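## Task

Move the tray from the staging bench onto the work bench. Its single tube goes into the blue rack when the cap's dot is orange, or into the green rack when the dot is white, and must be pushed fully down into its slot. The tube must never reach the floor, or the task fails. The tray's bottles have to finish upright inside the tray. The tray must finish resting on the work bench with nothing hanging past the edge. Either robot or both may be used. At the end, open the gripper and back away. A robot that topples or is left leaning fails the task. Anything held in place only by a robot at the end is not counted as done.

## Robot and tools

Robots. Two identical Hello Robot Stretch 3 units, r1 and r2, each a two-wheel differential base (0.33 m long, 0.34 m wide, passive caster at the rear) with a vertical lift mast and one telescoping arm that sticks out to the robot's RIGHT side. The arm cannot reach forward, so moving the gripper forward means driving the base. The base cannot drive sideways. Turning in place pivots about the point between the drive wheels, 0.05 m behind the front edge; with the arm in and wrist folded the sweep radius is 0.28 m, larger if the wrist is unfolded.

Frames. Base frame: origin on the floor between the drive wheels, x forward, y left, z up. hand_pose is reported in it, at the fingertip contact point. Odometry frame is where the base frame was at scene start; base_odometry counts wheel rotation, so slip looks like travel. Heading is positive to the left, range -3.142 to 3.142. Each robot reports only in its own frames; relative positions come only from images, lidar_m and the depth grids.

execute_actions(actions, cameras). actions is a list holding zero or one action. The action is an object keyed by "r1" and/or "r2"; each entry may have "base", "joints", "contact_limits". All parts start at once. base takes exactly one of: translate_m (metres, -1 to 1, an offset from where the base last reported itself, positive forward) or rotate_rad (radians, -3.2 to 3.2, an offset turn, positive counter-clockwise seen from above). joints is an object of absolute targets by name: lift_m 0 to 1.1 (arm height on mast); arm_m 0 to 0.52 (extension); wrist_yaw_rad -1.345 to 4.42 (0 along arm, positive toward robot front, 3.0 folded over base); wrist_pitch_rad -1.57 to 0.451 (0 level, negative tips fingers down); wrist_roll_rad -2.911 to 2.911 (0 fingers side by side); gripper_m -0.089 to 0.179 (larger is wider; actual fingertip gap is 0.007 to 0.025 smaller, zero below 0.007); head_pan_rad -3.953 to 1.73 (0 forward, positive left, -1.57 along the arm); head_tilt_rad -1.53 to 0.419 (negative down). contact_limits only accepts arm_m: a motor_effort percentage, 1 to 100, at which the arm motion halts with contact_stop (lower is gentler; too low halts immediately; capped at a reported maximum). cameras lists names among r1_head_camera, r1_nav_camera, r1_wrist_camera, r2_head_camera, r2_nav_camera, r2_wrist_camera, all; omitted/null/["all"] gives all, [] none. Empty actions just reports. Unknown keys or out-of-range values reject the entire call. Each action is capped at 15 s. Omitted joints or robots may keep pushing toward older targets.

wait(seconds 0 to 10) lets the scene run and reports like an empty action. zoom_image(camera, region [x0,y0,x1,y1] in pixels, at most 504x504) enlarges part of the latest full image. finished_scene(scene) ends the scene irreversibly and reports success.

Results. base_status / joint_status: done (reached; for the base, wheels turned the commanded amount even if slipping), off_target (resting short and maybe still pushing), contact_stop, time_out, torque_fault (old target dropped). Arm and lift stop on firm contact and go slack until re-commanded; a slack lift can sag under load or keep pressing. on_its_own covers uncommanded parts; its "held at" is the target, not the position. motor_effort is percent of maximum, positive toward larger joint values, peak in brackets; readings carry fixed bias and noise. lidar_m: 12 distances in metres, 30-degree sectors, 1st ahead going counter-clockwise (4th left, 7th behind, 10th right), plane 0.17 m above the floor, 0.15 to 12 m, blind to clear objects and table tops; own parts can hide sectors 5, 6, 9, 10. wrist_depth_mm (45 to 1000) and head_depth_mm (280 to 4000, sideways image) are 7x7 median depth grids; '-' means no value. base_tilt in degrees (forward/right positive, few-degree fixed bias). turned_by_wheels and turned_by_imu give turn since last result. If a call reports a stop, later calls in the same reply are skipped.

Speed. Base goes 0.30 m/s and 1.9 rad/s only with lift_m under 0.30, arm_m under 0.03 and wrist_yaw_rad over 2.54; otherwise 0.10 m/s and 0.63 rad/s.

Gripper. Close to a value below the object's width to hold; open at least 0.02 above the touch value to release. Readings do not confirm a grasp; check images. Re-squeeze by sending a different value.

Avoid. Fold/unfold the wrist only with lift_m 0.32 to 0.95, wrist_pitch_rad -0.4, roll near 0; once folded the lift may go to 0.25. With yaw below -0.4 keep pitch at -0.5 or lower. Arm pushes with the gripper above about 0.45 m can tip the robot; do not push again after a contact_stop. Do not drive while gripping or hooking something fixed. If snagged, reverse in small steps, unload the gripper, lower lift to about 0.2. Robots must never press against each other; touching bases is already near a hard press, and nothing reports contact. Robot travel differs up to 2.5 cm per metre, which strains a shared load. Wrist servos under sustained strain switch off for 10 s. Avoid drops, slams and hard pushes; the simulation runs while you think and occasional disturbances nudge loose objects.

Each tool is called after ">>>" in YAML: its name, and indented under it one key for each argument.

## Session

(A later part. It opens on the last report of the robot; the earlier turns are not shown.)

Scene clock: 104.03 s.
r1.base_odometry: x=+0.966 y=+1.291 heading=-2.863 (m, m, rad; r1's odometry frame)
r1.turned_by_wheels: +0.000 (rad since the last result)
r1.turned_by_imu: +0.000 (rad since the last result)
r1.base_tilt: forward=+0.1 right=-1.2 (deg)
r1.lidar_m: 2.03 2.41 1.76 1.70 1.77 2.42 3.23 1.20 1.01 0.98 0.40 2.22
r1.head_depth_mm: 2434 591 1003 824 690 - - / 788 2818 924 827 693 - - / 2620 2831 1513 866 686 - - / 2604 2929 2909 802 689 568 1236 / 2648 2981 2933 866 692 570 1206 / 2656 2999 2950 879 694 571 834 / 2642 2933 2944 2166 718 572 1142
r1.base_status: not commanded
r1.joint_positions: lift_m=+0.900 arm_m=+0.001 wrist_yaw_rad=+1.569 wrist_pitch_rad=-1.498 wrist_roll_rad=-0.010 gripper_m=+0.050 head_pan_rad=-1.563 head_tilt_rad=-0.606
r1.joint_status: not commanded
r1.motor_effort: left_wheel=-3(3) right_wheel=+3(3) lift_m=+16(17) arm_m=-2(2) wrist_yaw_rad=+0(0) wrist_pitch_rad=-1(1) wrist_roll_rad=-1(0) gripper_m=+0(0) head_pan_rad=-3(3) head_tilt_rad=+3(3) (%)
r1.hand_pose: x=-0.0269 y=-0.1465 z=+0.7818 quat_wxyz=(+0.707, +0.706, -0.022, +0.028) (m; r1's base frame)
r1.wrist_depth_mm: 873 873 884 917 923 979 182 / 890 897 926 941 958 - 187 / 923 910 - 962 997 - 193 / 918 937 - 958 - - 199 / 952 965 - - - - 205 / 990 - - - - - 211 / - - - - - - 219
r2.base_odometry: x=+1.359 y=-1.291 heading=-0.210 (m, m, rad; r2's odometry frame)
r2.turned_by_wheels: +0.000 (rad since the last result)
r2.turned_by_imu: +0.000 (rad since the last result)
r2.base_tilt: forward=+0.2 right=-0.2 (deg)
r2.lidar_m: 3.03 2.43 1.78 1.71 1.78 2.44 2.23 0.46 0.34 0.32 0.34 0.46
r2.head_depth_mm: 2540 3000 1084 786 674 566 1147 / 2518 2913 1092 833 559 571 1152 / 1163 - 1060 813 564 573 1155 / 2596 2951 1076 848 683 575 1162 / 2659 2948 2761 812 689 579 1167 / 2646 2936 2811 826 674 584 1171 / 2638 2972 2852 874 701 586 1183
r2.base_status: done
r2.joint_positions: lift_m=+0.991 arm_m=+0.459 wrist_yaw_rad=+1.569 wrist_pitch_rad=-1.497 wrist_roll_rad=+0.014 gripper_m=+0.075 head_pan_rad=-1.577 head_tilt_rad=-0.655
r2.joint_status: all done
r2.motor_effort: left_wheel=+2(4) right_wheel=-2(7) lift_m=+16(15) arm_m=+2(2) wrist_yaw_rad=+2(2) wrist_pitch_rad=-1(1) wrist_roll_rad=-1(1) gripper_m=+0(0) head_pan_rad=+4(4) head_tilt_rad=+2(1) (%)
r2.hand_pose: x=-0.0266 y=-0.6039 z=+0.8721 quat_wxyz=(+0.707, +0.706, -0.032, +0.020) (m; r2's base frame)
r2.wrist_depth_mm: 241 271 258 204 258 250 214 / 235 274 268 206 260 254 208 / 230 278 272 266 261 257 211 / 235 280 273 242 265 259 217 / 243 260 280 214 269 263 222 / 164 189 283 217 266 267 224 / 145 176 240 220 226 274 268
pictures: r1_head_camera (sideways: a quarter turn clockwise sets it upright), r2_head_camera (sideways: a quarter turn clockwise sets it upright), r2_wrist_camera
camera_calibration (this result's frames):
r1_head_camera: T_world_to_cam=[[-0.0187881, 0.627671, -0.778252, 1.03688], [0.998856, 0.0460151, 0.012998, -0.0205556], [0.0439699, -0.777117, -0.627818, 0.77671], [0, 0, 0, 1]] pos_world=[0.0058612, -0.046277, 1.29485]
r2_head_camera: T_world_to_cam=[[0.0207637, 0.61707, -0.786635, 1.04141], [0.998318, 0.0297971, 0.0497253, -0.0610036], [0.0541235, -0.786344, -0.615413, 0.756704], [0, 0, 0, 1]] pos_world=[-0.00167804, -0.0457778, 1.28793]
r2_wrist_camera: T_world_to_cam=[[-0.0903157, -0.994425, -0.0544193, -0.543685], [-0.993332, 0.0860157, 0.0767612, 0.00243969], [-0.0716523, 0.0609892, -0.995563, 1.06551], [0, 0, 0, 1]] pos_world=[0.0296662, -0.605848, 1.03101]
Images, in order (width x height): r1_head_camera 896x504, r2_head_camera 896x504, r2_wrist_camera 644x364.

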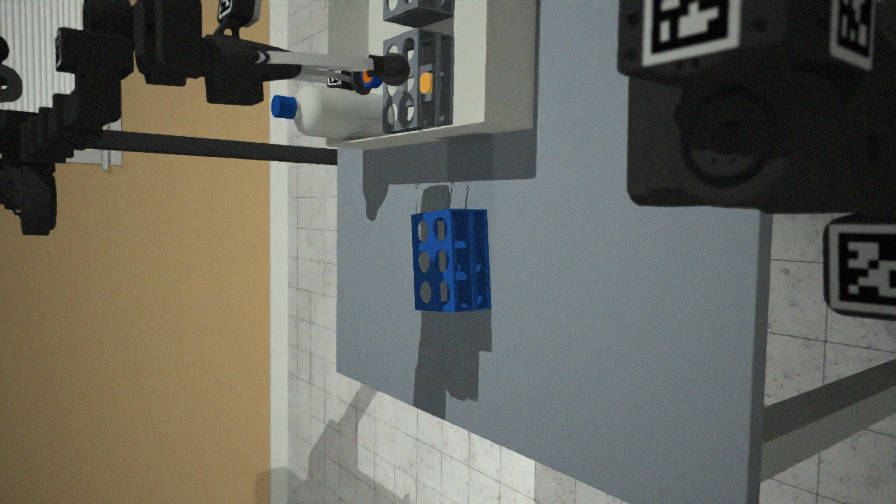

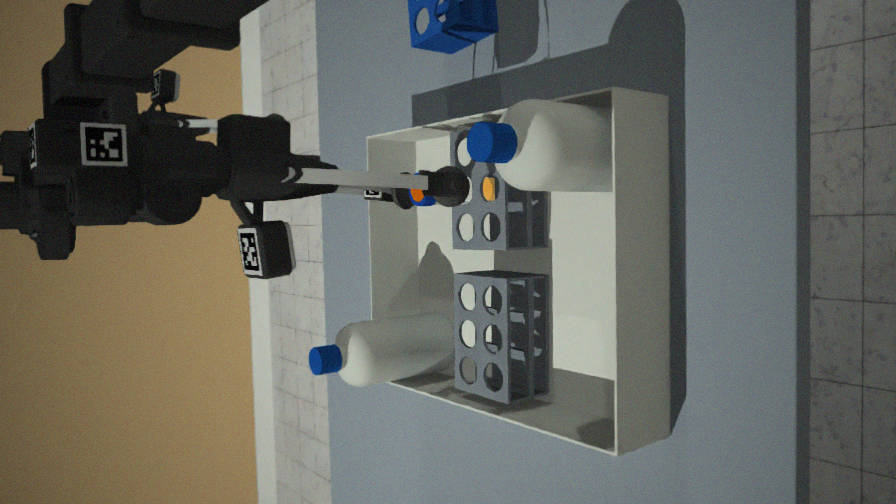

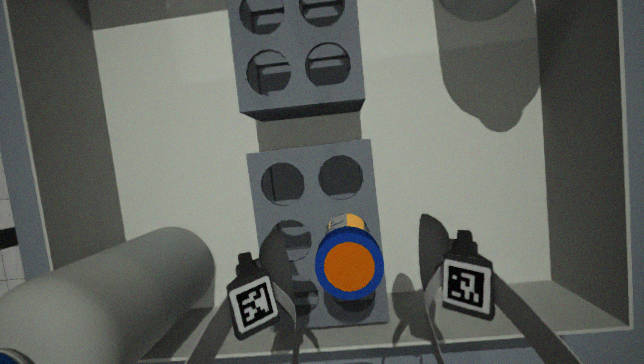

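>>> execute_actions:
  actions:
    - {"r2":{"joints":{"arm_m":0.457,"gripper_m":0.0}}}
  cameras: ["r2_wrist_camera"]

>>> execute_actions:
  actions:
    - {"r2":{"joints":{"lift_m":1.085}}}
  cameras: ["r2_wrist_camera","r2_head_camera"]

>>> execute_actions:
  actions:
    - {"r2":{"base":{"translate_m":-0.235},"joints":{"arm_m":0.48}}}
  cameras: ["r1_head_camera","r2_head_camera","r2_wrist_camera"]

Scene clock: 106.10 s.
r1.base_odometry: x=+0.966 y=+1.291 heading=-2.863 (m, m, rad; r1's odometry frame)
r1.turned_by_wheels: +0.000 (rad since the last result)
r1.turned_by_imu: +0.000 (rad since the last result)
r1.base_tilt: forward=+0.0 right=-1.2 (deg)
r1.lidar_m: 2.03 2.41 1.76 1.70 1.77 2.43 3.22 1.20 1.02 0.98 0.40 2.23
r1.head_depth_mm: 2448 592 1008 822 688 - - / 789 2802 924 829 693 - - / 2581 2854 1514 866 686 - - / 2592 2923 2871 802 687 568 1226 / 2626 2957 2901 865 690 569 1207 / 2651 2965 2923 879 691 571 833 / 2686 2966 2986 2154 717 572 1145
r1.base_status: not commanded
r1.joint_positions: lift_m=+0.900 arm_m=+0.001 wrist_yaw_rad=+1.569 wrist_pitch_rad=-1.498 wrist_roll_rad=-0.010 gripper_m=+0.050 head_pan_rad=-1.563 head_tilt_rad=-0.606
r1.joint_status: not commanded
r1.motor_effort: left_wheel=-3(3) right_wheel=+3(2) lift_m=+16(17) arm_m=-2(2) wrist_yaw_rad=+0(0) wrist_pitch_rad=-1(1) wrist_roll_rad=+0(0) gripper_m=+0(0) head_pan_rad=-3(3) head_tilt_rad=+3(3) (%)
r1.hand_pose: x=-0.0269 y=-0.1465 z=+0.7818 quat_wxyz=(+0.707, +0.706, -0.022, +0.028) (m; r1's base frame)
r1.wrist_depth_mm: 878 884 923 909 945 947 181 / 892 884 907 949 947 986 188 / 925 929 - 947 - - 192 / 953 943 - 988 - - 199 / 980 988 - - - - 205 / 984 - - - - - 211 / - - - - - - 219
r2.base_odometry: x=+1.359 y=-1.291 heading=-0.210 (m, m, rad; r2's odometry frame)
r2.turned_by_wheels: +0.000 (rad since the last result)
r2.turned_by_imu: +0.000 (rad since the last result)
r2.base_tilt: forward=+0.2 right=-0.2 (deg)
r2.lidar_m: 3.03 2.44 1.78 1.71 1.78 2.44 2.23 0.46 0.34 0.32 0.34 0.46
r2.head_depth_mm: 2541 2986 1085 786 674 566 1148 / 2528 2887 1093 835 559 570 1151 / 1166 - 1060 813 564 572 1156 / 2580 2942 1073 851 684 576 1165 / 2678 2980 2776 812 689 580 1169 / 2667 2947 2798 826 675 583 1180 / 2640 2962 2826 875 702 586 1184
r2.base_status: not commanded
r2.joint_positions: lift_m=+0.991 arm_m=+0.457 wrist_yaw_rad=+1.569 wrist_pitch_rad=-1.497 wrist_roll_rad=+0.014 gripper_m=+0.001 head_pan_rad=-1.577 head_tilt_rad=-0.655
r2.joint_status: all done
r2.motor_effort: left_wheel=+2(2) right_wheel=-2(3) lift_m=+15(15) arm_m=-3(4) wrist_yaw_rad=+1(2) wrist_pitch_rad=-1(1) wrist_roll_rad=-1(1) gripper_m=-15(88) head_pan_rad=+3(4) head_tilt_rad=+2(3) (%)
r2.hand_pose: x=-0.0266 y=-0.6025 z=+0.8721 quat_wxyz=(+0.707, +0.706, -0.032, +0.020) (m; r2's base frame)
r2.wrist_depth_mm: 238 268 264 204 256 252 204 / 234 272 268 207 259 254 210 / 228 277 271 264 262 258 214 / 235 281 277 242 264 263 219 / 240 259 281 212 270 265 225 / 164 187 283 150 214 266 223 / 145 174 239 219 227 250 269
pictures: r2_wrist_camera
camera_calibration (this result's frames):
r2_wrist_camera: T_world_to_cam=[[-0.0903156, -0.994425, -0.0544193, -0.542301], [-0.993332, 0.0860157, 0.0767613, 0.00231982], [-0.0716525, 0.0609892, -0.995563, 1.06542], [0, 0, 0, 1]] pos_world=[0.0296662, -0.604457, 1.03101]
Images, in order (width x height): r2_wrist_camera 644x364.

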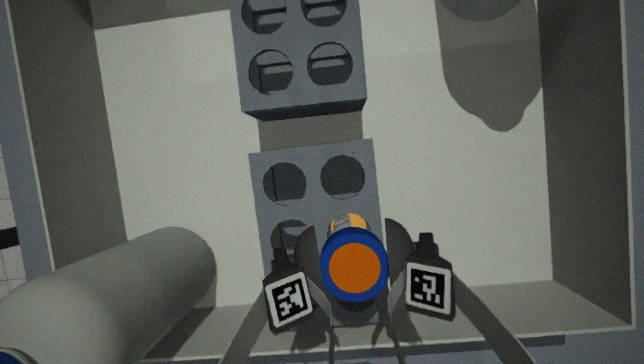

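Scene clock: 107.80 s.
r1.base_odometry: x=+0.966 y=+1.291 heading=-2.863 (m, m, rad; r1's odometry frame)
r1.turned_by_wheels: +0.000 (rad since the last result)
r1.turned_by_imu: +0.000 (rad since the last result)
r1.base_tilt: forward=+0.0 right=-1.2 (deg)
r1.lidar_m: 2.03 2.40 1.76 1.70 1.76 2.42 3.22 1.20 1.02 0.98 0.40 2.23
r1.head_depth_mm: 543 654 1005 824 692 - - / 2518 2873 943 837 693 - - / 2591 2845 1516 865 686 - - / 2616 2927 2910 802 688 569 1228 / 2635 2945 2935 864 690 570 1210 / 2623 2966 2982 883 693 572 831 / 2654 2986 2972 2166 719 572 1140
r1.base_status: not commanded
r1.joint_positions: lift_m=+0.900 arm_m=+0.001 wrist_yaw_rad=+1.569 wrist_pitch_rad=-1.498 wrist_roll_rad=-0.010 gripper_m=+0.050 head_pan_rad=-1.563 head_tilt_rad=-0.606
r1.joint_status: not commanded
r1.motor_effort: left_wheel=-2(3) right_wheel=+3(3) lift_m=+17(16) arm_m=-2(2) wrist_yaw_rad=+1(1) wrist_pitch_rad=-1(1) wrist_roll_rad=-1(0) gripper_m=+0(0) head_pan_rad=-3(3) head_tilt_rad=+3(2) (%)
r1.hand_pose: x=-0.0269 y=-0.1465 z=+0.7818 quat_wxyz=(+0.707, +0.706, -0.022, +0.028) (m; r1's base frame)
r1.wrist_depth_mm: 841 888 897 898 945 932 182 / 902 908 923 957 938 - 187 / 895 944 - 991 - - 193 / 916 947 - - 979 - 197 / 949 - - - - - 205 / 971 974 - - - - 210 / - - - - - - 218
r2.base_odometry: x=+1.359 y=-1.291 heading=-0.210 (m, m, rad; r2's odometry frame)
r2.turned_by_wheels: +0.000 (rad since the last result)
r2.turned_by_imu: +0.000 (rad since the last result)
r2.base_tilt: forward=+0.1 right=-0.2 (deg)
r2.lidar_m: 3.03 2.43 1.78 1.71 1.78 2.44 2.23 0.46 0.34 0.32 0.34 0.46
r2.head_depth_mm: 2636 2922 1084 786 675 565 1150 / 2520 2883 1097 834 558 570 1156 / - 2952 1536 815 564 572 1159 / 2632 2987 2734 851 684 576 1165 / 2634 2973 2774 813 689 580 1167 / 2631 2982 2790 827 674 582 1174 / 2653 2956 2831 872 701 584 1178
r2.base_status: not commanded
r2.joint_positions: lift_m=+1.084 arm_m=+0.457 wrist_yaw_rad=+1.569 wrist_pitch_rad=-1.497 wrist_roll_rad=+0.014 gripper_m=+0.001 head_pan_rad=-1.577 head_tilt_rad=-0.655
r2.joint_status: all done
r2.motor_effort: left_wheel=+2(2) right_wheel=-2(2) lift_m=+52(55) arm_m=-3(3) wrist_yaw_rad=+2(2) wrist_pitch_rad=-1(1) wrist_roll_rad=-1(1) gripper_m=-15(15) head_pan_rad=+4(4) head_tilt_rad=+3(3) (%)
r2.hand_pose: x=-0.0266 y=-0.6025 z=+0.9657 quat_wxyz=(+0.707, +0.706, -0.032, +0.020) (m; r2's base frame)
r2.wrist_depth_mm: - 333 353 319 326 296 334 / - 362 364 329 350 347 341 / - 366 367 356 355 346 343 / - 375 372 308 356 350 351 / - 348 349 235 365 351 354 / - 237 316 151 327 365 363 / - 398 390 386 371 369 364
pictures: r2_head_camera (sideways: a quarter turn clockwise sets it upright), r2_wrist_camera
camera_calibration (this result's frames):
r2_head_camera: T_world_to_cam=[[0.0207634, 0.61707, -0.786635, 1.04141], [0.998318, 0.0297975, 0.0497253, -0.0610036], [0.0541237, -0.786344, -0.615413, 0.756704], [0, 0, 0, 1]] pos_world=[-0.00167802, -0.0457778, 1.28793]
r2_wrist_camera: T_world_to_cam=[[-0.0903156, -0.994425, -0.0544193, -0.537206], [-0.993332, 0.0860156, 0.0767611, -0.00486507], [-0.0716522, 0.0609892, -0.995563, 1.15861], [0, 0, 0, 1]] pos_world=[0.0296662, -0.604455, 1.12461]
Images, in order (width x height): r2_head_camera 896x504, r2_wrist_camera 644x364.

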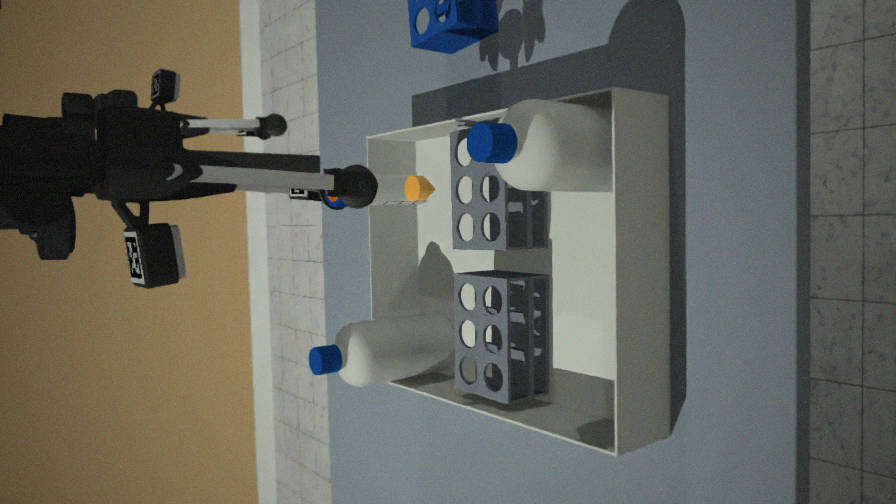

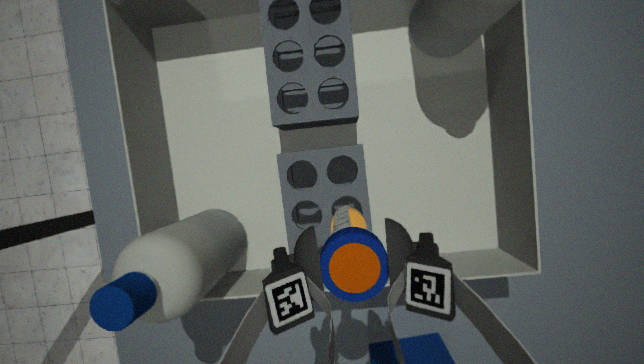

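Scene clock: 111.40 s.
r1.base_odometry: x=+0.966 y=+1.291 heading=-2.863 (m, m, rad; r1's odometry frame)
r1.turned_by_wheels: +0.000 (rad since the last result)
r1.turned_by_imu: -0.001 (rad since the last result)
r1.base_tilt: forward=+0.0 right=-1.2 (deg)
r1.lidar_m: 2.03 2.40 1.76 1.70 1.77 2.41 3.22 1.20 1.01 0.98 0.40 2.23
r1.head_depth_mm: 2563 2874 2870 824 689 - - / 2566 2887 950 830 690 - - / 2583 2916 2896 864 687 - - / 585 1329 1082 804 686 568 1229 / 616 2950 2919 862 689 570 1205 / 2622 2945 2960 880 694 571 833 / 2656 2997 2985 2148 719 574 1138
r1.base_status: not commanded
r1.joint_positions: lift_m=+0.900 arm_m=+0.001 wrist_yaw_rad=+1.569 wrist_pitch_rad=-1.498 wrist_roll_rad=-0.010 gripper_m=+0.050 head_pan_rad=-1.563 head_tilt_rad=-0.606
r1.joint_status: not commanded
r1.motor_effort: left_wheel=-3(3) right_wheel=+3(3) lift_m=+16(16) arm_m=-2(2) wrist_yaw_rad=+1(0) wrist_pitch_rad=-1(1) wrist_roll_rad=+0(1) gripper_m=+0(0) head_pan_rad=-3(3) head_tilt_rad=+3(3) (%)
r1.hand_pose: x=-0.0269 y=-0.1465 z=+0.7818 quat_wxyz=(+0.707, +0.706, -0.022, +0.028) (m; r1's base frame)
r1.wrist_depth_mm: 846 890 891 916 958 968 182 / 894 894 914 929 940 - 188 / 908 938 - 966 987 - 192 / 947 963 - - - - 198 / 957 974 - - - - 204 / - - - - - - 211 / - - - - - - 218
r2.base_odometry: x=+1.130 y=-1.242 heading=-0.210 (m, m, rad; r2's odometry frame)
r2.turned_by_wheels: +0.000 (rad since the last result)
r2.turned_by_imu: +0.001 (rad since the last result)
r2.base_tilt: forward=+0.1 right=-0.3 (deg)
r2.lidar_m: 1.23 2.43 1.77 1.71 1.78 2.45 1.99 2.20 0.34 0.32 0.34 0.46
r2.head_depth_mm: 2626 2907 2628 830 674 565 710 / 2623 2939 1100 837 677 569 1152 / - 3024 1102 784 684 573 1160 / 1208 2952 1239 849 688 576 1163 / 1183 2967 2781 839 673 579 1167 / 2619 2977 2796 865 572 582 1177 / 2672 2960 2856 868 659 585 1179
r2.base_status: done
r2.joint_positions: lift_m=+1.084 arm_m=+0.480 wrist_yaw_rad=+1.569 wrist_pitch_rad=-1.497 wrist_roll_rad=+0.014 gripper_m=+0.001 head_pan_rad=-1.577 head_tilt_rad=-0.655
r2.joint_status: all done
r2.motor_effort: left_wheel=+2(2) right_wheel=-2(7) lift_m=+51(52) arm_m=+2(2) wrist_yaw_rad=+2(1) wrist_pitch_rad=-1(1) wrist_roll_rad=-1(1) gripper_m=-14(15) head_pan_rad=+4(4) head_tilt_rad=+2(2) (%)
r2.hand_pose: x=-0.0266 y=-0.6249 z=+0.9657 quat_wxyz=(+0.707, +0.706, -0.032, +0.020) (m; r2's base frame)
r2.wrist_depth_mm: 370 260 354 305 342 343 339 / - 331 363 359 353 343 340 / - 377 370 361 359 353 341 / - 385 373 368 357 356 347 / - 386 383 237 360 363 356 / - 393 384 150 380 369 356 / - 398 392 388 376 369 366
pictures: r1_head_camera (sideways: a quarter turn clockwise sets it upright), r2_head_camera (sideways: a quarter turn clockwise sets it upright), r2_wrist_camera
camera_calibration (this result's frames):
r1_head_camera: T_world_to_cam=[[-0.0187882, 0.627671, -0.778252, 1.03688], [0.998856, 0.0460153, 0.012998, -0.0205556], [0.04397, -0.777117, -0.627818, 0.77671], [0, 0, 0, 1]] pos_world=[0.0058612, -0.046277, 1.29485]
r2_head_camera: T_world_to_cam=[[0.0207635, 0.617061, -0.786642, 1.04142], [0.998318, 0.029798, 0.0497249, -0.061003], [0.0541236, -0.786351, -0.615404, 0.756692], [0, 0, 0, 1]] pos_world=[-0.00167803, -0.0457779, 1.28793]
r2_wrist_camera: T_world_to_cam=[[-0.0903157, -0.994425, -0.0544193, -0.559465], [-0.993332, 0.0860157, 0.0767613, -0.00293992], [-0.0716524, 0.0609892, -0.995563, 1.15997], [0, 0, 0, 1]] pos_world=[0.0296662, -0.626839, 1.12461]
Images, in order (width x height): r1_head_camera 896x504, r2_head_camera 896x504, r2_wrist_camera 644x364.

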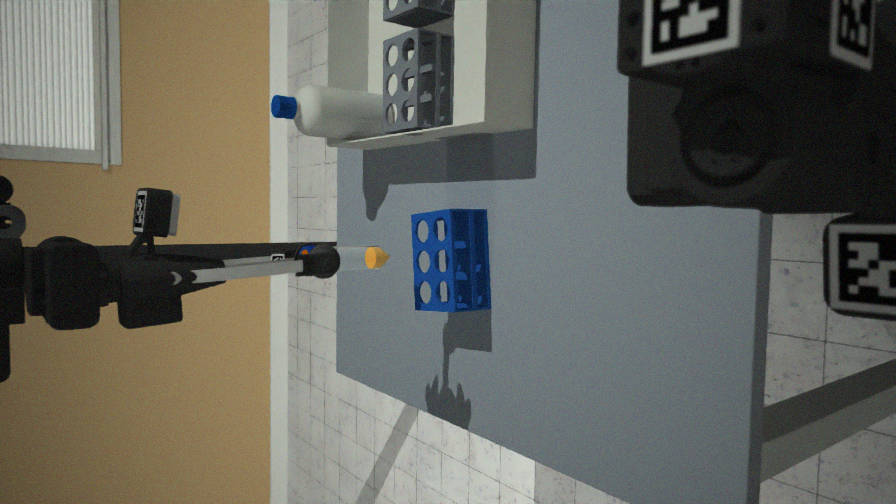

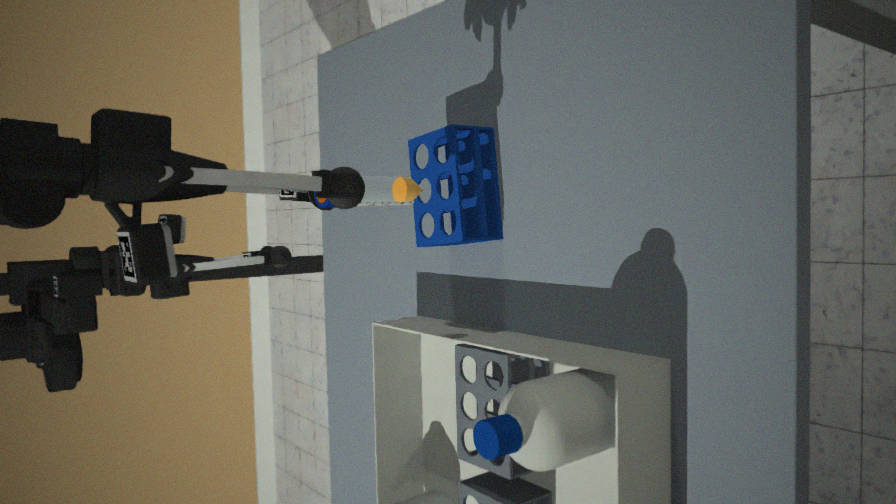

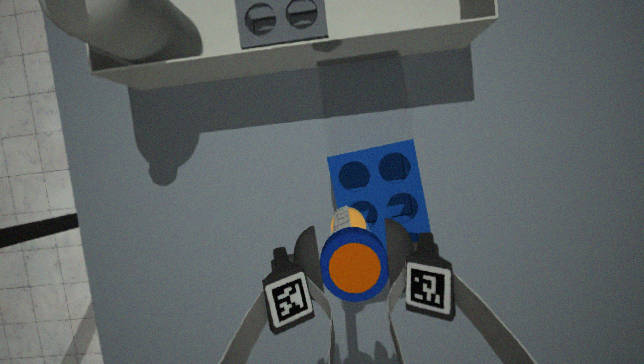

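>>> execute_actions:
  actions:
    - {"r2":{"base":{"translate_m":-0.005},"joints":{"arm_m":0.4945,"lift_m":1.05}}}
  cameras: ["r1_head_camera","r2_head_camera","r2_wrist_camera"]

>>> zoom_image:
  camera: "r2_wrist_camera"
  region: [260,110,460,310]

Scene clock: 113.67 s.
r1.base_odometry: x=+0.966 y=+1.291 heading=-2.863 (m, m, rad; r1's odometry frame)
r1.turned_by_wheels: +0.000 (rad since the last result)
r1.turned_by_imu: +0.000 (rad since the last result)
r1.base_tilt: forward=+0.0 right=-1.2 (deg)
r1.lidar_m: 2.03 2.41 1.77 1.70 1.77 2.41 3.22 1.20 1.01 0.98 0.40 2.22
r1.head_depth_mm: 2536 2837 2828 826 690 - - / 2594 2892 949 835 692 - - / 2616 2840 2847 868 687 - - / 581 628 1073 803 685 568 1231 / 533 2827 2980 864 690 569 1206 / 2636 2931 2969 882 694 572 835 / 2663 2958 2964 2162 718 575 1143
r1.base_status: not commanded
r1.joint_positions: lift_m=+0.900 arm_m=+0.001 wrist_yaw_rad=+1.569 wrist_pitch_rad=-1.498 wrist_roll_rad=-0.010 gripper_m=+0.050 head_pan_rad=-1.563 head_tilt_rad=-0.606
r1.joint_status: not commanded
r1.motor_effort: left_wheel=-2(2) right_wheel=+3(3) lift_m=+16(16) arm_m=-2(2) wrist_yaw_rad=+1(1) wrist_pitch_rad=-1(1) wrist_roll_rad=+0(1) gripper_m=+0(0) head_pan_rad=-3(3) head_tilt_rad=+3(3) (%)
r1.hand_pose: x=-0.0269 y=-0.1465 z=+0.7818 quat_wxyz=(+0.707, +0.706, -0.022, +0.028) (m; r1's base frame)
r1.wrist_depth_mm: 866 854 893 891 936 941 182 / 908 918 938 928 968 991 188 / 930 939 - 974 - - 193 / 940 947 - 999 - - 200 / 992 973 - - - - 205 / - - - - - - 210 / - - - - - - 217
r2.base_odometry: x=+1.125 y=-1.241 heading=-0.210 (m, m, rad; r2's odometry frame)
r2.turned_by_wheels: +0.000 (rad since the last result)
r2.turned_by_imu: +0.000 (rad since the last result)
r2.base_tilt: forward=+0.1 right=-0.2 (deg)
r2.lidar_m: 1.23 2.43 1.78 1.71 1.77 2.44 1.98 2.19 0.34 0.32 0.34 0.46
r2.head_depth_mm: 2714 2926 2654 834 673 565 692 / 2646 2954 1095 834 679 570 1152 / - - 2710 783 682 574 1158 / 1223 2789 1199 852 686 576 1160 / 1182 2959 2758 858 674 578 1171 / 2610 2942 2808 861 572 582 1176 / 2672 2953 2844 870 576 586 1179
r2.base_status: done
r2.joint_positions: lift_m=+1.051 arm_m=+0.494 wrist_yaw_rad=+1.569 wrist_pitch_rad=-1.497 wrist_roll_rad=+0.014 gripper_m=+0.001 head_pan_rad=-1.577 head_tilt_rad=-0.655
r2.joint_status: all done
r2.motor_effort: left_wheel=+3(2) right_wheel=-1(6) lift_m=+15(47) arm_m=+2(3) wrist_yaw_rad=+1(1) wrist_pitch_rad=-1(1) wrist_roll_rad=-1(1) gripper_m=-15(15) head_pan_rad=+4(4) head_tilt_rad=+2(2) (%)
r2.hand_pose: x=-0.0266 y=-0.6394 z=+0.9321 quat_wxyz=(+0.707, +0.706, -0.032, +0.020) (m; r2's base frame)
r2.wrist_depth_mm: 237 271 267 281 288 306 303 / 344 334 329 325 321 313 306 / 346 341 336 329 320 317 313 / 355 347 341 328 324 323 316 / 360 355 345 238 327 327 321 / - 359 352 150 339 333 326 / - 367 355 348 345 334 328
pictures: r1_head_camera (sideways: a quarter turn clockwise sets it upright), r2_head_camera (sideways: a quarter turn clockwise sets it upright), r2_wrist_camera
camera_calibration (this result's frames):
r1_head_camera: T_world_to_cam=[[-0.0187881, 0.627671, -0.778252, 1.03688], [0.998856, 0.0460151, 0.012998, -0.0205556], [0.0439699, -0.777117, -0.627818, 0.77671], [0, 0, 0, 1]] pos_world=[0.0058612, -0.046277, 1.29485]
r2_head_camera: T_world_to_cam=[[0.0207634, 0.61706, -0.786642, 1.04142], [0.998318, 0.0297981, 0.0497249, -0.061003], [0.0541237, -0.786352, -0.615403, 0.756691], [0, 0, 0, 1]] pos_world=[-0.00167802, -0.045778, 1.28793]
r2_wrist_camera: T_world_to_cam=[[-0.0903128, -0.994426, -0.0544193, -0.575713], [-0.993333, 0.0860129, 0.0767611, 0.000884864], [-0.0716524, 0.060989, -0.995563, 1.12741], [0, 0, 0, 1]] pos_world=[0.0296662, -0.641339, 1.09101]
Images, in order (width x height): r1_head_camera 896x504, r2_head_camera 896x504, r2_wrist_camera 644x364.

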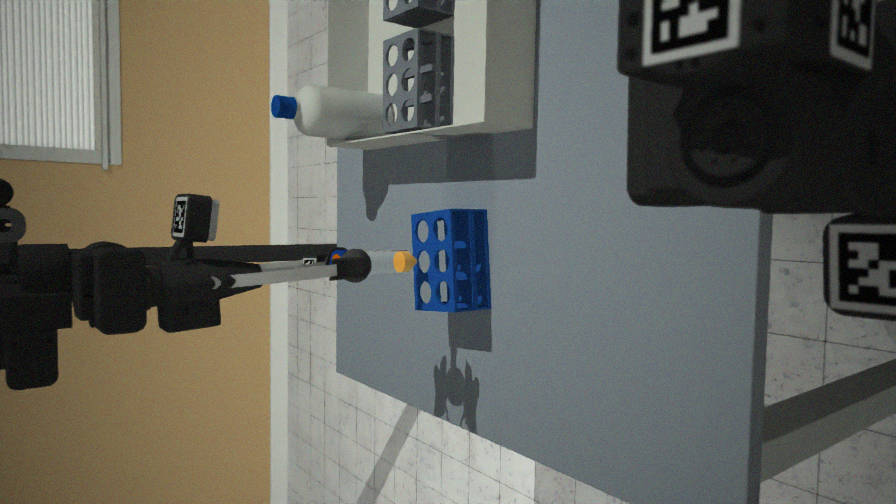

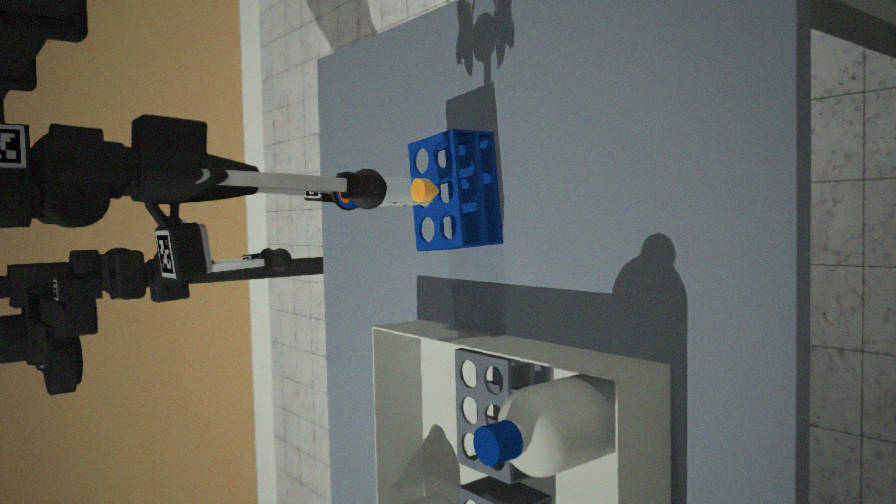

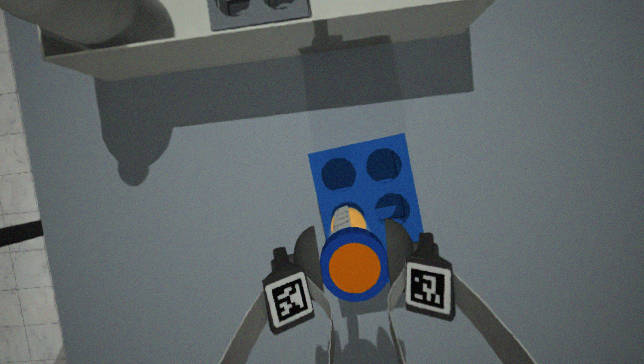

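Region (260, 110, 460, 310) of r2_wrist_camera's 644x364 image, scaled by 2.520.

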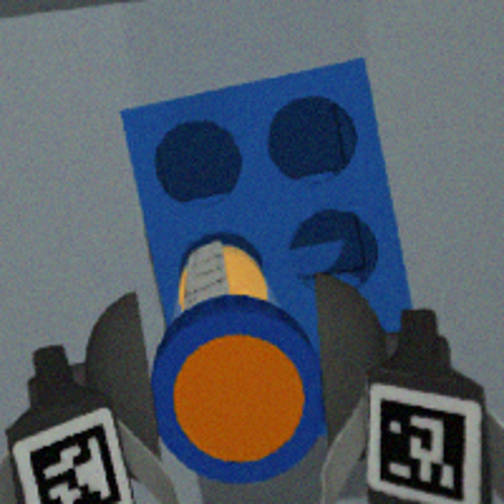

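>>> execute_actions:
  actions:
    - {"r2":{"joints":{"lift_m":0.986}}}
  cameras: ["r2_wrist_camera"]

>>> execute_actions:
  actions:
    - {"r2":{"joints":{"gripper_m":0.075}}}
  cameras: ["r1_head_camera","r2_head_camera","r2_wrist_camera"]

Scene clock: 115.63 s.
r1.base_odometry: x=+0.966 y=+1.291 heading=-2.863 (m, m, rad; r1's odometry frame)
r1.turned_by_wheels: +0.000 (rad since the last result)
r1.turned_by_imu: +0.000 (rad since the last result)
r1.base_tilt: forward=+0.0 right=-1.2 (deg)
r1.lidar_m: 2.03 2.40 1.76 1.70 1.76 2.42 3.21 1.20 1.01 0.98 0.40 2.22
r1.head_depth_mm: 2559 2892 2849 824 691 - - / 2555 2903 953 832 694 - - / 2590 2877 2834 866 684 - - / 1221 643 1075 803 688 568 1230 / 850 653 2946 865 691 570 1207 / 2626 2940 2956 876 689 571 831 / 2672 2983 2926 2136 717 573 1137
r1.base_status: not commanded
r1.joint_positions: lift_m=+0.900 arm_m=+0.001 wrist_yaw_rad=+1.569 wrist_pitch_rad=-1.498 wrist_roll_rad=-0.010 gripper_m=+0.050 head_pan_rad=-1.563 head_tilt_rad=-0.606
r1.joint_status: not commanded
r1.motor_effort: left_wheel=-2(3) right_wheel=+3(3) lift_m=+17(16) arm_m=-2(2) wrist_yaw_rad=+0(0) wrist_pitch_rad=-1(1) wrist_roll_rad=+0(0) gripper_m=+0(0) head_pan_rad=-3(3) head_tilt_rad=+3(2) (%)
r1.hand_pose: x=-0.0269 y=-0.1465 z=+0.7818 quat_wxyz=(+0.707, +0.706, -0.022, +0.028) (m; r1's base frame)
r1.wrist_depth_mm: 878 893 891 933 940 955 182 / 900 912 908 955 974 966 188 / 929 913 - 985 976 - 192 / 961 966 - - - - 199 / 972 959 - - - - 204 / 977 - - - - - 209 / - - - - - - 217
r2.base_odometry: x=+1.125 y=-1.241 heading=-0.210 (m, m, rad; r2's odometry frame)
r2.turned_by_wheels: +0.000 (rad since the last result)
r2.turned_by_imu: +0.000 (rad since the last result)
r2.base_tilt: forward=+0.2 right=-0.1 (deg)
r2.lidar_m: 1.23 2.43 1.78 1.72 1.78 2.44 1.99 2.19 0.34 0.32 0.34 0.46
r2.head_depth_mm: 2561 - 2660 832 673 565 693 / 2544 2943 1097 837 678 571 1152 / 2558 - 1086 782 684 572 1159 / 1876 2118 1182 853 687 577 1161 / 1182 2970 2773 857 672 579 1167 / 2600 2967 2825 862 573 582 1177 / 2645 2940 2843 871 576 587 1181
r2.base_status: not commanded
r2.joint_positions: lift_m=+0.987 arm_m=+0.494 wrist_yaw_rad=+1.569 wrist_pitch_rad=-1.497 wrist_roll_rad=+0.014 gripper_m=+0.001 head_pan_rad=-1.577 head_tilt_rad=-0.655
r2.joint_status: all done
r2.motor_effort: left_wheel=+3(2) right_wheel=-1(1) lift_m=+15(16) arm_m=+2(2) wrist_yaw_rad=+1(2) wrist_pitch_rad=-1(1) wrist_roll_rad=-1(1) gripper_m=-15(14) head_pan_rad=+4(4) head_tilt_rad=+3(2) (%)
r2.hand_pose: x=-0.0266 y=-0.6394 z=+0.8681 quat_wxyz=(+0.707, +0.706, -0.032, +0.020) (m; r2's base frame)
r2.wrist_depth_mm: 213 225 240 258 252 250 245 / 275 272 268 264 258 252 250 / 281 278 273 266 261 256 252 / 286 280 276 262 237 259 255 / 289 284 280 211 211 262 262 / 297 288 282 150 213 265 262 / 296 292 288 283 275 271 265
pictures: r2_wrist_camera
camera_calibration (this result's frames):
r2_wrist_camera: T_world_to_cam=[[-0.0903122, -0.994426, -0.0544193, -0.579198], [-0.993333, 0.0860122, 0.0767613, 0.00579782], [-0.0716527, 0.0609889, -0.995563, 1.06368], [0, 0, 0, 1]] pos_world=[0.0296662, -0.641341, 1.027]
Images, in order (width x height): r2_wrist_camera 644x364.

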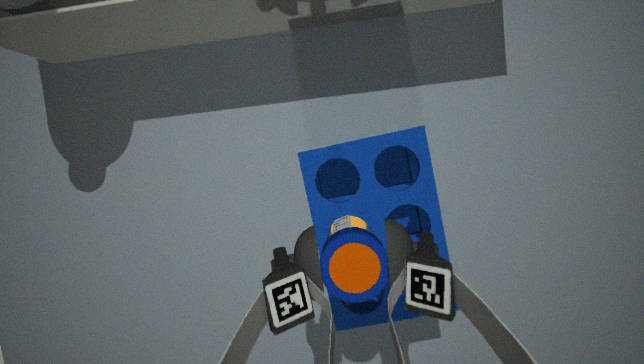

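Scene clock: 116.87 s.
r1.base_odometry: x=+0.966 y=+1.291 heading=-2.863 (m, m, rad; r1's odometry frame)
r1.turned_by_wheels: +0.000 (rad since the last result)
r1.turned_by_imu: +0.000 (rad since the last result)
r1.base_tilt: forward=+0.0 right=-1.2 (deg)
r1.lidar_m: 2.03 2.41 1.76 1.70 1.77 2.42 3.22 1.20 1.01 0.98 0.40 2.22
r1.head_depth_mm: 2548 2887 2834 824 690 - - / 2597 2921 950 827 693 - - / 2611 2916 2898 868 687 - - / 1223 642 1074 801 688 568 1230 / 849 652 2934 867 691 568 1207 / 2630 2983 2961 877 694 572 833 / 2675 2988 2997 2191 717 573 1144
r1.base_status: not commanded
r1.joint_positions: lift_m=+0.900 arm_m=+0.001 wrist_yaw_rad=+1.569 wrist_pitch_rad=-1.498 wrist_roll_rad=-0.010 gripper_m=+0.050 head_pan_rad=-1.563 head_tilt_rad=-0.606
r1.joint_status: not commanded
r1.motor_effort: left_wheel=-3(3) right_wheel=+3(3) lift_m=+17(16) arm_m=-2(2) wrist_yaw_rad=+0(1) wrist_pitch_rad=-1(1) wrist_roll_rad=+0(0) gripper_m=+0(1) head_pan_rad=-3(3) head_tilt_rad=+3(3) (%)
r1.hand_pose: x=-0.0269 y=-0.1465 z=+0.7818 quat_wxyz=(+0.707, +0.706, -0.022, +0.028) (m; r1's base frame)
r1.wrist_depth_mm: 852 867 891 903 930 981 181 / 874 923 916 950 979 983 187 / 900 927 - 954 992 - 194 / 947 941 - - - - 198 / 961 988 - - - - 204 / - - - - - - 209 / - - - - - - 216
r2.base_odometry: x=+1.125 y=-1.241 heading=-0.210 (m, m, rad; r2's odometry frame)
r2.turned_by_wheels: +0.000 (rad since the last result)
r2.turned_by_imu: +0.000 (rad since the last result)
r2.base_tilt: forward=+0.2 right=-0.1 (deg)
r2.lidar_m: 1.23 2.43 1.78 1.72 1.78 2.43 2.00 2.19 0.33 0.32 0.34 0.46
r2.head_depth_mm: 2572 - 2655 830 674 567 693 / 2539 2936 1098 838 678 570 1153 / 2564 - 1086 773 683 571 1155 / 1878 2113 1185 852 687 576 1157 / 1180 2964 2763 858 674 578 1168 / 2625 2988 2789 863 573 581 1175 / 2645 2951 2836 870 576 586 1176
r2.base_status: not commanded
r2.joint_positions: lift_m=+0.987 arm_m=+0.494 wrist_yaw_rad=+1.569 wrist_pitch_rad=-1.497 wrist_roll_rad=+0.014 gripper_m=+0.075 head_pan_rad=-1.577 head_tilt_rad=-0.655
r2.joint_status: all done
r2.motor_effort: left_wheel=+2(3) right_wheel=-2(2) lift_m=+15(15) arm_m=+2(2) wrist_yaw_rad=+1(2) wrist_pitch_rad=-1(1) wrist_roll_rad=-1(1) gripper_m=+0(81) head_pan_rad=+4(4) head_tilt_rad=+1(3) (%)
r2.hand_pose: x=-0.0266 y=-0.6394 z=+0.8681 quat_wxyz=(+0.707, +0.706, -0.032, +0.020) (m; r2's base frame)
r2.wrist_depth_mm: 215 224 243 258 255 249 243 / 279 272 268 262 260 256 249 / 282 274 270 266 258 258 253 / 284 279 274 262 234 259 255 / 292 284 280 211 238 262 257 / 294 290 283 217 213 265 263 / 302 290 286 285 277 273 268
pictures: r1_head_camera (sideways: a quarter turn clockwise sets it upright), r2_head_camera (sideways: a quarter turn clockwise sets it upright), r2_wrist_camera
camera_calibration (this result's frames):
r1_head_camera: T_world_to_cam=[[-0.0187881, 0.627671, -0.778252, 1.03688], [0.998856, 0.0460151, 0.012998, -0.0205556], [0.0439699, -0.777117, -0.627818, 0.77671], [0, 0, 0, 1]] pos_world=[0.0058612, -0.046277, 1.29485]
r2_head_camera: T_world_to_cam=[[0.0207633, 0.61706, -0.786642, 1.04142], [0.998318, 0.0297983, 0.0497249, -0.061003], [0.0541238, -0.786352, -0.615403, 0.756691], [0, 0, 0, 1]] pos_world=[-0.00167802, -0.045778, 1.28793]
r2_wrist_camera: T_world_to_cam=[[-0.0903131, -0.994426, -0.0544188, -0.579203], [-0.993332, 0.0860128, 0.0767673, 0.00579178], [-0.0716587, 0.060989, -0.995563, 1.06368], [0, 0, 0, 1]] pos_world=[0.0296656, -0.641345, 1.027]
Images, in order (width x height): r1_head_camera 896x504, r2_head_camera 896x504, r2_wrist_camera 644x364.

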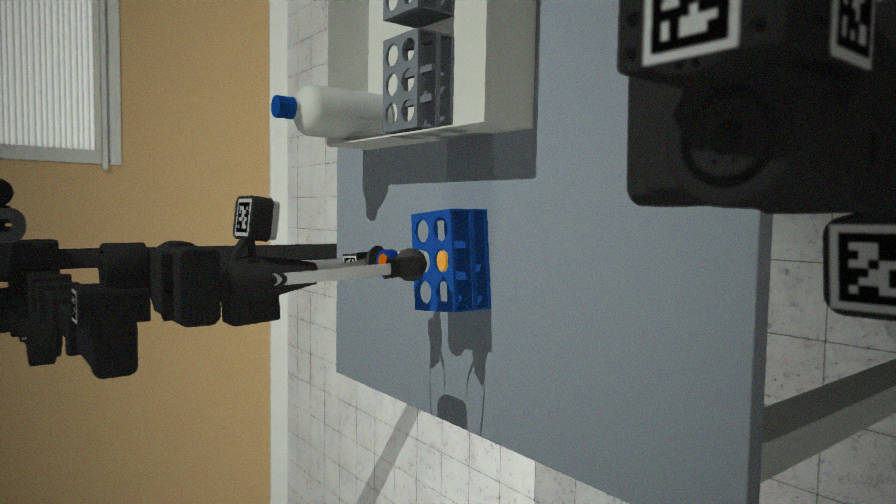

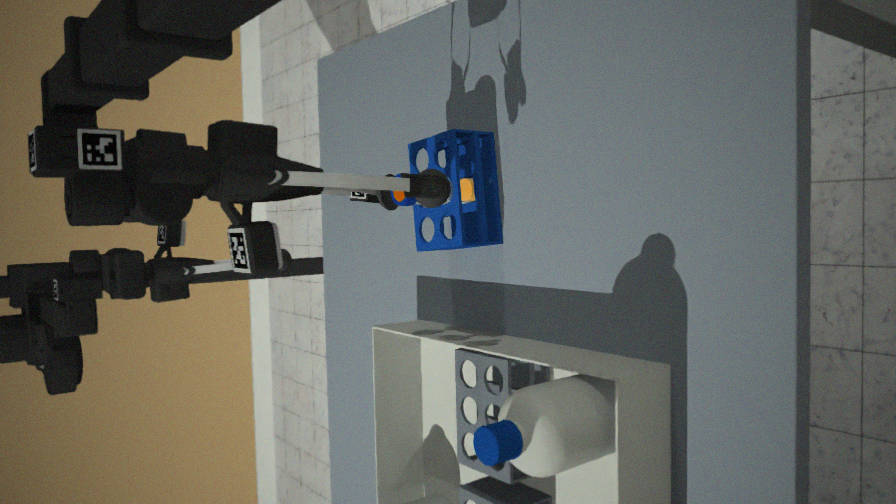

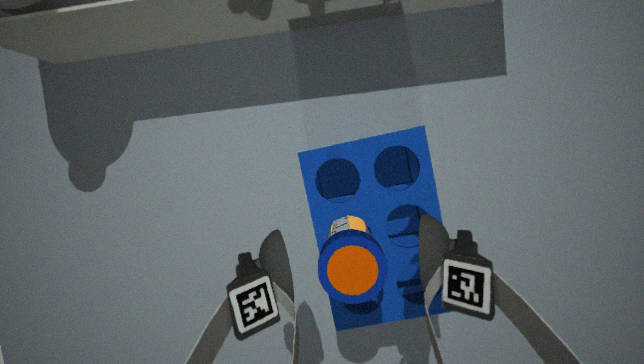

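Seated as it was in the tray's rack.

>>> execute_actions:
  actions:
    - {"r2":{"joints":{"lift_m":1.05}}}
  cameras: []

>>> execute_actions:
  actions:
    - {"r1":{"base":{"translate_m":0.35}},"r2":{"base":{"translate_m":-0.35},"joints":{"arm_m":0.04}}}
  cameras: ["r1_nav_camera"]

Scene clock: 118.90 s.
r1.base_odometry: x=+0.966 y=+1.291 heading=-2.863 (m, m, rad; r1's odometry frame)
r1.turned_by_wheels: +0.000 (rad since the last result)
r1.turned_by_imu: +0.000 (rad since the last result)
r1.base_tilt: forward=+0.1 right=-1.2 (deg)
r1.lidar_m: 2.03 2.41 1.77 1.70 1.77 2.42 3.21 1.20 1.01 0.98 0.40 2.22
r1.head_depth_mm: 2566 2884 2867 826 689 - - / 2594 2921 950 833 691 - - / 2587 2897 2920 867 685 - - / 972 629 1027 804 690 567 1230 / 532 2824 2922 865 692 569 1205 / 2659 2976 2925 881 693 571 834 / 2682 2987 2979 2178 717 573 1144
r1.base_status: not commanded
r1.joint_positions: lift_m=+0.900 arm_m=+0.001 wrist_yaw_rad=+1.569 wrist_pitch_rad=-1.498 wrist_roll_rad=-0.010 gripper_m=+0.050 head_pan_rad=-1.563 head_tilt_rad=-0.606
r1.joint_status: not commanded
r1.motor_effort: left_wheel=-3(2) right_wheel=+3(3) lift_m=+16(16) arm_m=-2(2) wrist_yaw_rad=+0(1) wrist_pitch_rad=-1(1) wrist_roll_rad=+0(0) gripper_m=+0(0) head_pan_rad=-3(3) head_tilt_rad=+3(3) (%)
r1.hand_pose: x=-0.0269 y=-0.1465 z=+0.7818 quat_wxyz=(+0.707, +0.706, -0.022, +0.028) (m; r1's base frame)
r1.wrist_depth_mm: 868 890 888 908 930 971 182 / 902 897 920 933 967 952 188 / 905 927 - 970 985 996 193 / 948 964 - - - - 198 / 987 991 - - - - 207 / 985 990 - - - - 210 / - - - - - - 218
r2.base_odometry: x=+1.125 y=-1.241 heading=-0.210 (m, m, rad; r2's odometry frame)
r2.turned_by_wheels: +0.000 (rad since the last result)
r2.turned_by_imu: +0.000 (rad since the last result)
r2.base_tilt: forward=+0.3 right=-0.1 (deg)
r2.lidar_m: 1.24 2.43 1.78 1.71 1.78 2.44 1.99 2.18 0.34 0.32 0.34 0.46
r2.head_depth_mm: 2697 2924 2611 833 672 565 692 / 2650 2955 1099 835 679 570 1152 / - - 2733 777 682 572 1160 / 1219 2826 1195 852 686 576 1162 / 1181 2959 2788 854 672 580 1170 / 2606 2964 2837 862 573 583 1176 / 2662 2986 2831 867 577 586 1176
r2.base_status: not commanded
r2.joint_positions: lift_m=+1.049 arm_m=+0.494 wrist_yaw_rad=+1.569 wrist_pitch_rad=-1.497 wrist_roll_rad=+0.014 gripper_m=+0.075 head_pan_rad=-1.577 head_tilt_rad=-0.655
r2.joint_status: all done
r2.motor_effort: left_wheel=+2(2) right_wheel=-2(2) lift_m=+51(54) arm_m=+2(2) wrist_yaw_rad=+1(2) wrist_pitch_rad=-1(1) wrist_roll_rad=-1(1) gripper_m=+0(0) head_pan_rad=+4(5) head_tilt_rad=+2(2) (%)
r2.hand_pose: x=-0.0266 y=-0.6394 z=+0.9307 quat_wxyz=(+0.707, +0.706, -0.032, +0.020) (m; r2's base frame)
r2.wrist_depth_mm: 237 265 269 277 286 307 302 / 343 336 332 322 313 313 304 / 347 339 335 330 317 317 311 / 353 345 342 326 319 319 312 / 352 356 345 339 302 325 318 / - 356 350 338 336 327 321 / - 364 357 347 341 336 330
pictures: none
No camera images: the call's "cameras" was empty. Leave "cameras" out to get every camera's image.

Scene clock: 123.63 s.
r1.base_odometry: x=+0.630 y=+1.194 heading=-2.863 (m, m, rad; r1's odometry frame)
r1.turned_by_wheels: +0.000 (rad since the last result)
r1.turned_by_imu: +0.001 (rad since the last result)
r1.base_tilt: forward=+0.0 right=-1.2 (deg)
r1.lidar_m: 1.68 2.40 1.76 1.70 1.76 2.42 1.54 1.38 0.34 0.34 3.17 1.92
r1.head_depth_mm: 2567 2865 2863 818 690 - - / 2568 2884 2858 863 693 - - / 2573 2908 2888 1914 1578 - - / 966 2867 2753 1802 1618 1391 1232 / 2631 2992 2918 2138 1655 1383 1210 / 2613 2954 2957 2149 1688 1394 1190 / 2633 2973 2975 2158 1709 1405 1189
r1.base_status: done
r1.joint_positions: lift_m=+0.900 arm_m=+0.001 wrist_yaw_rad=+1.569 wrist_pitch_rad=-1.498 wrist_roll_rad=-0.010 gripper_m=+0.050 head_pan_rad=-1.563 head_tilt_rad=-0.606
r1.joint_status: not commanded
r1.motor_effort: left_wheel=-3(4) right_wheel=+3(9) lift_m=+16(16) arm_m=-2(2) wrist_yaw_rad=+1(2) wrist_pitch_rad=-1(1) wrist_roll_rad=+0(0) gripper_m=+0(0) head_pan_rad=-3(3) head_tilt_rad=+3(3) (%)
r1.hand_pose: x=-0.0269 y=-0.1465 z=+0.7818 quat_wxyz=(+0.707, +0.706, -0.022, +0.028) (m; r1's base frame)
r1.wrist_depth_mm: 877 874 895 921 947 931 982 / 899 912 924 943 945 - 992 / 933 923 - 972 980 - 992 / 938 946 - - 707 - - / 979 - - - - 330 207 / 992 - - - - - 210 / - - - - - - 219
r2.base_odometry: x=+0.782 y=-1.168 heading=-0.210 (m, m, rad; r2's odometry frame)
r2.turned_by_wheels: +0.000 (rad since the last result)
r2.turned_by_imu: +0.001 (rad since the last result)
r2.base_tilt: forward=+0.2 right=-0.1 (deg)
r2.lidar_m: 1.27 2.43 1.78 1.72 1.79 2.45 1.65 1.89 3.16 0.96 0.34 0.46
r2.head_depth_mm: 2588 - - - - 1325 1194 / 2608 - - - - - - / 2623 - - - 1770 1402 1202 / 2545 2858 2519 1757 - 1345 1209 / 1181 2947 2751 859 - 567 689 / 2642 2954 2820 866 697 581 1153 / 2663 2964 2842 801 701 585 1175
r2.base_status: done
r2.joint_positions: lift_m=+1.049 arm_m=+0.040 wrist_yaw_rad=+1.570 wrist_pitch_rad=-1.497 wrist_roll_rad=+0.014 gripper_m=+0.075 head_pan_rad=-1.577 head_tilt_rad=-0.655
r2.joint_status: all done
r2.motor_effort: left_wheel=+2(3) right_wheel=-2(7) lift_m=+51(51) arm_m=-3(3) wrist_yaw_rad=+0(1) wrist_pitch_rad=-1(1) wrist_roll_rad=-1(1) gripper_m=+1(1) head_pan_rad=+4(4) head_tilt_rad=+1(4) (%)
r2.hand_pose: x=-0.0266 y=-0.1855 z=+0.9307 quat_wxyz=(+0.707, +0.707, -0.031, +0.020) (m; r2's base frame)
r2.wrist_depth_mm: - - - - 872 310 306 / - - - - 594 323 911 / - - - - - - - / - - - - - - - / - - - - - - - / - - - - - - - / - - - - - - -
pictures: r1_nav_camera (sideways: a quarter turn counterclockwise sets it upright)
camera_calibration (this result's frames):
r1_nav_camera: T_world_to_cam=[[0.0512583, -0.625594, 0.778463, -0.974397], [-0.998469, -0.015891, 0.0529743, -0.0102586], [-0.0207698, -0.779987, -0.625451, 0.769664], [0, 0, 0, 1]] pos_world=[0.0556889, -0.00941205, 1.24046]
Images, in order (width x height): r1_nav_camera 672x504.

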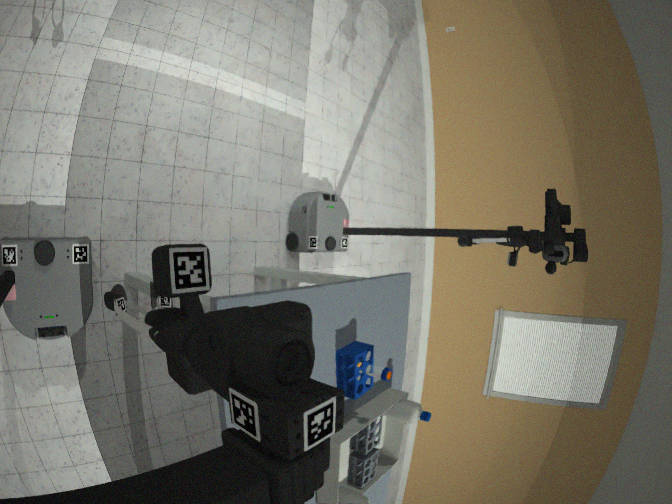

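>>> finished_scene:
  scene: 1

The scene is finished: the task was done.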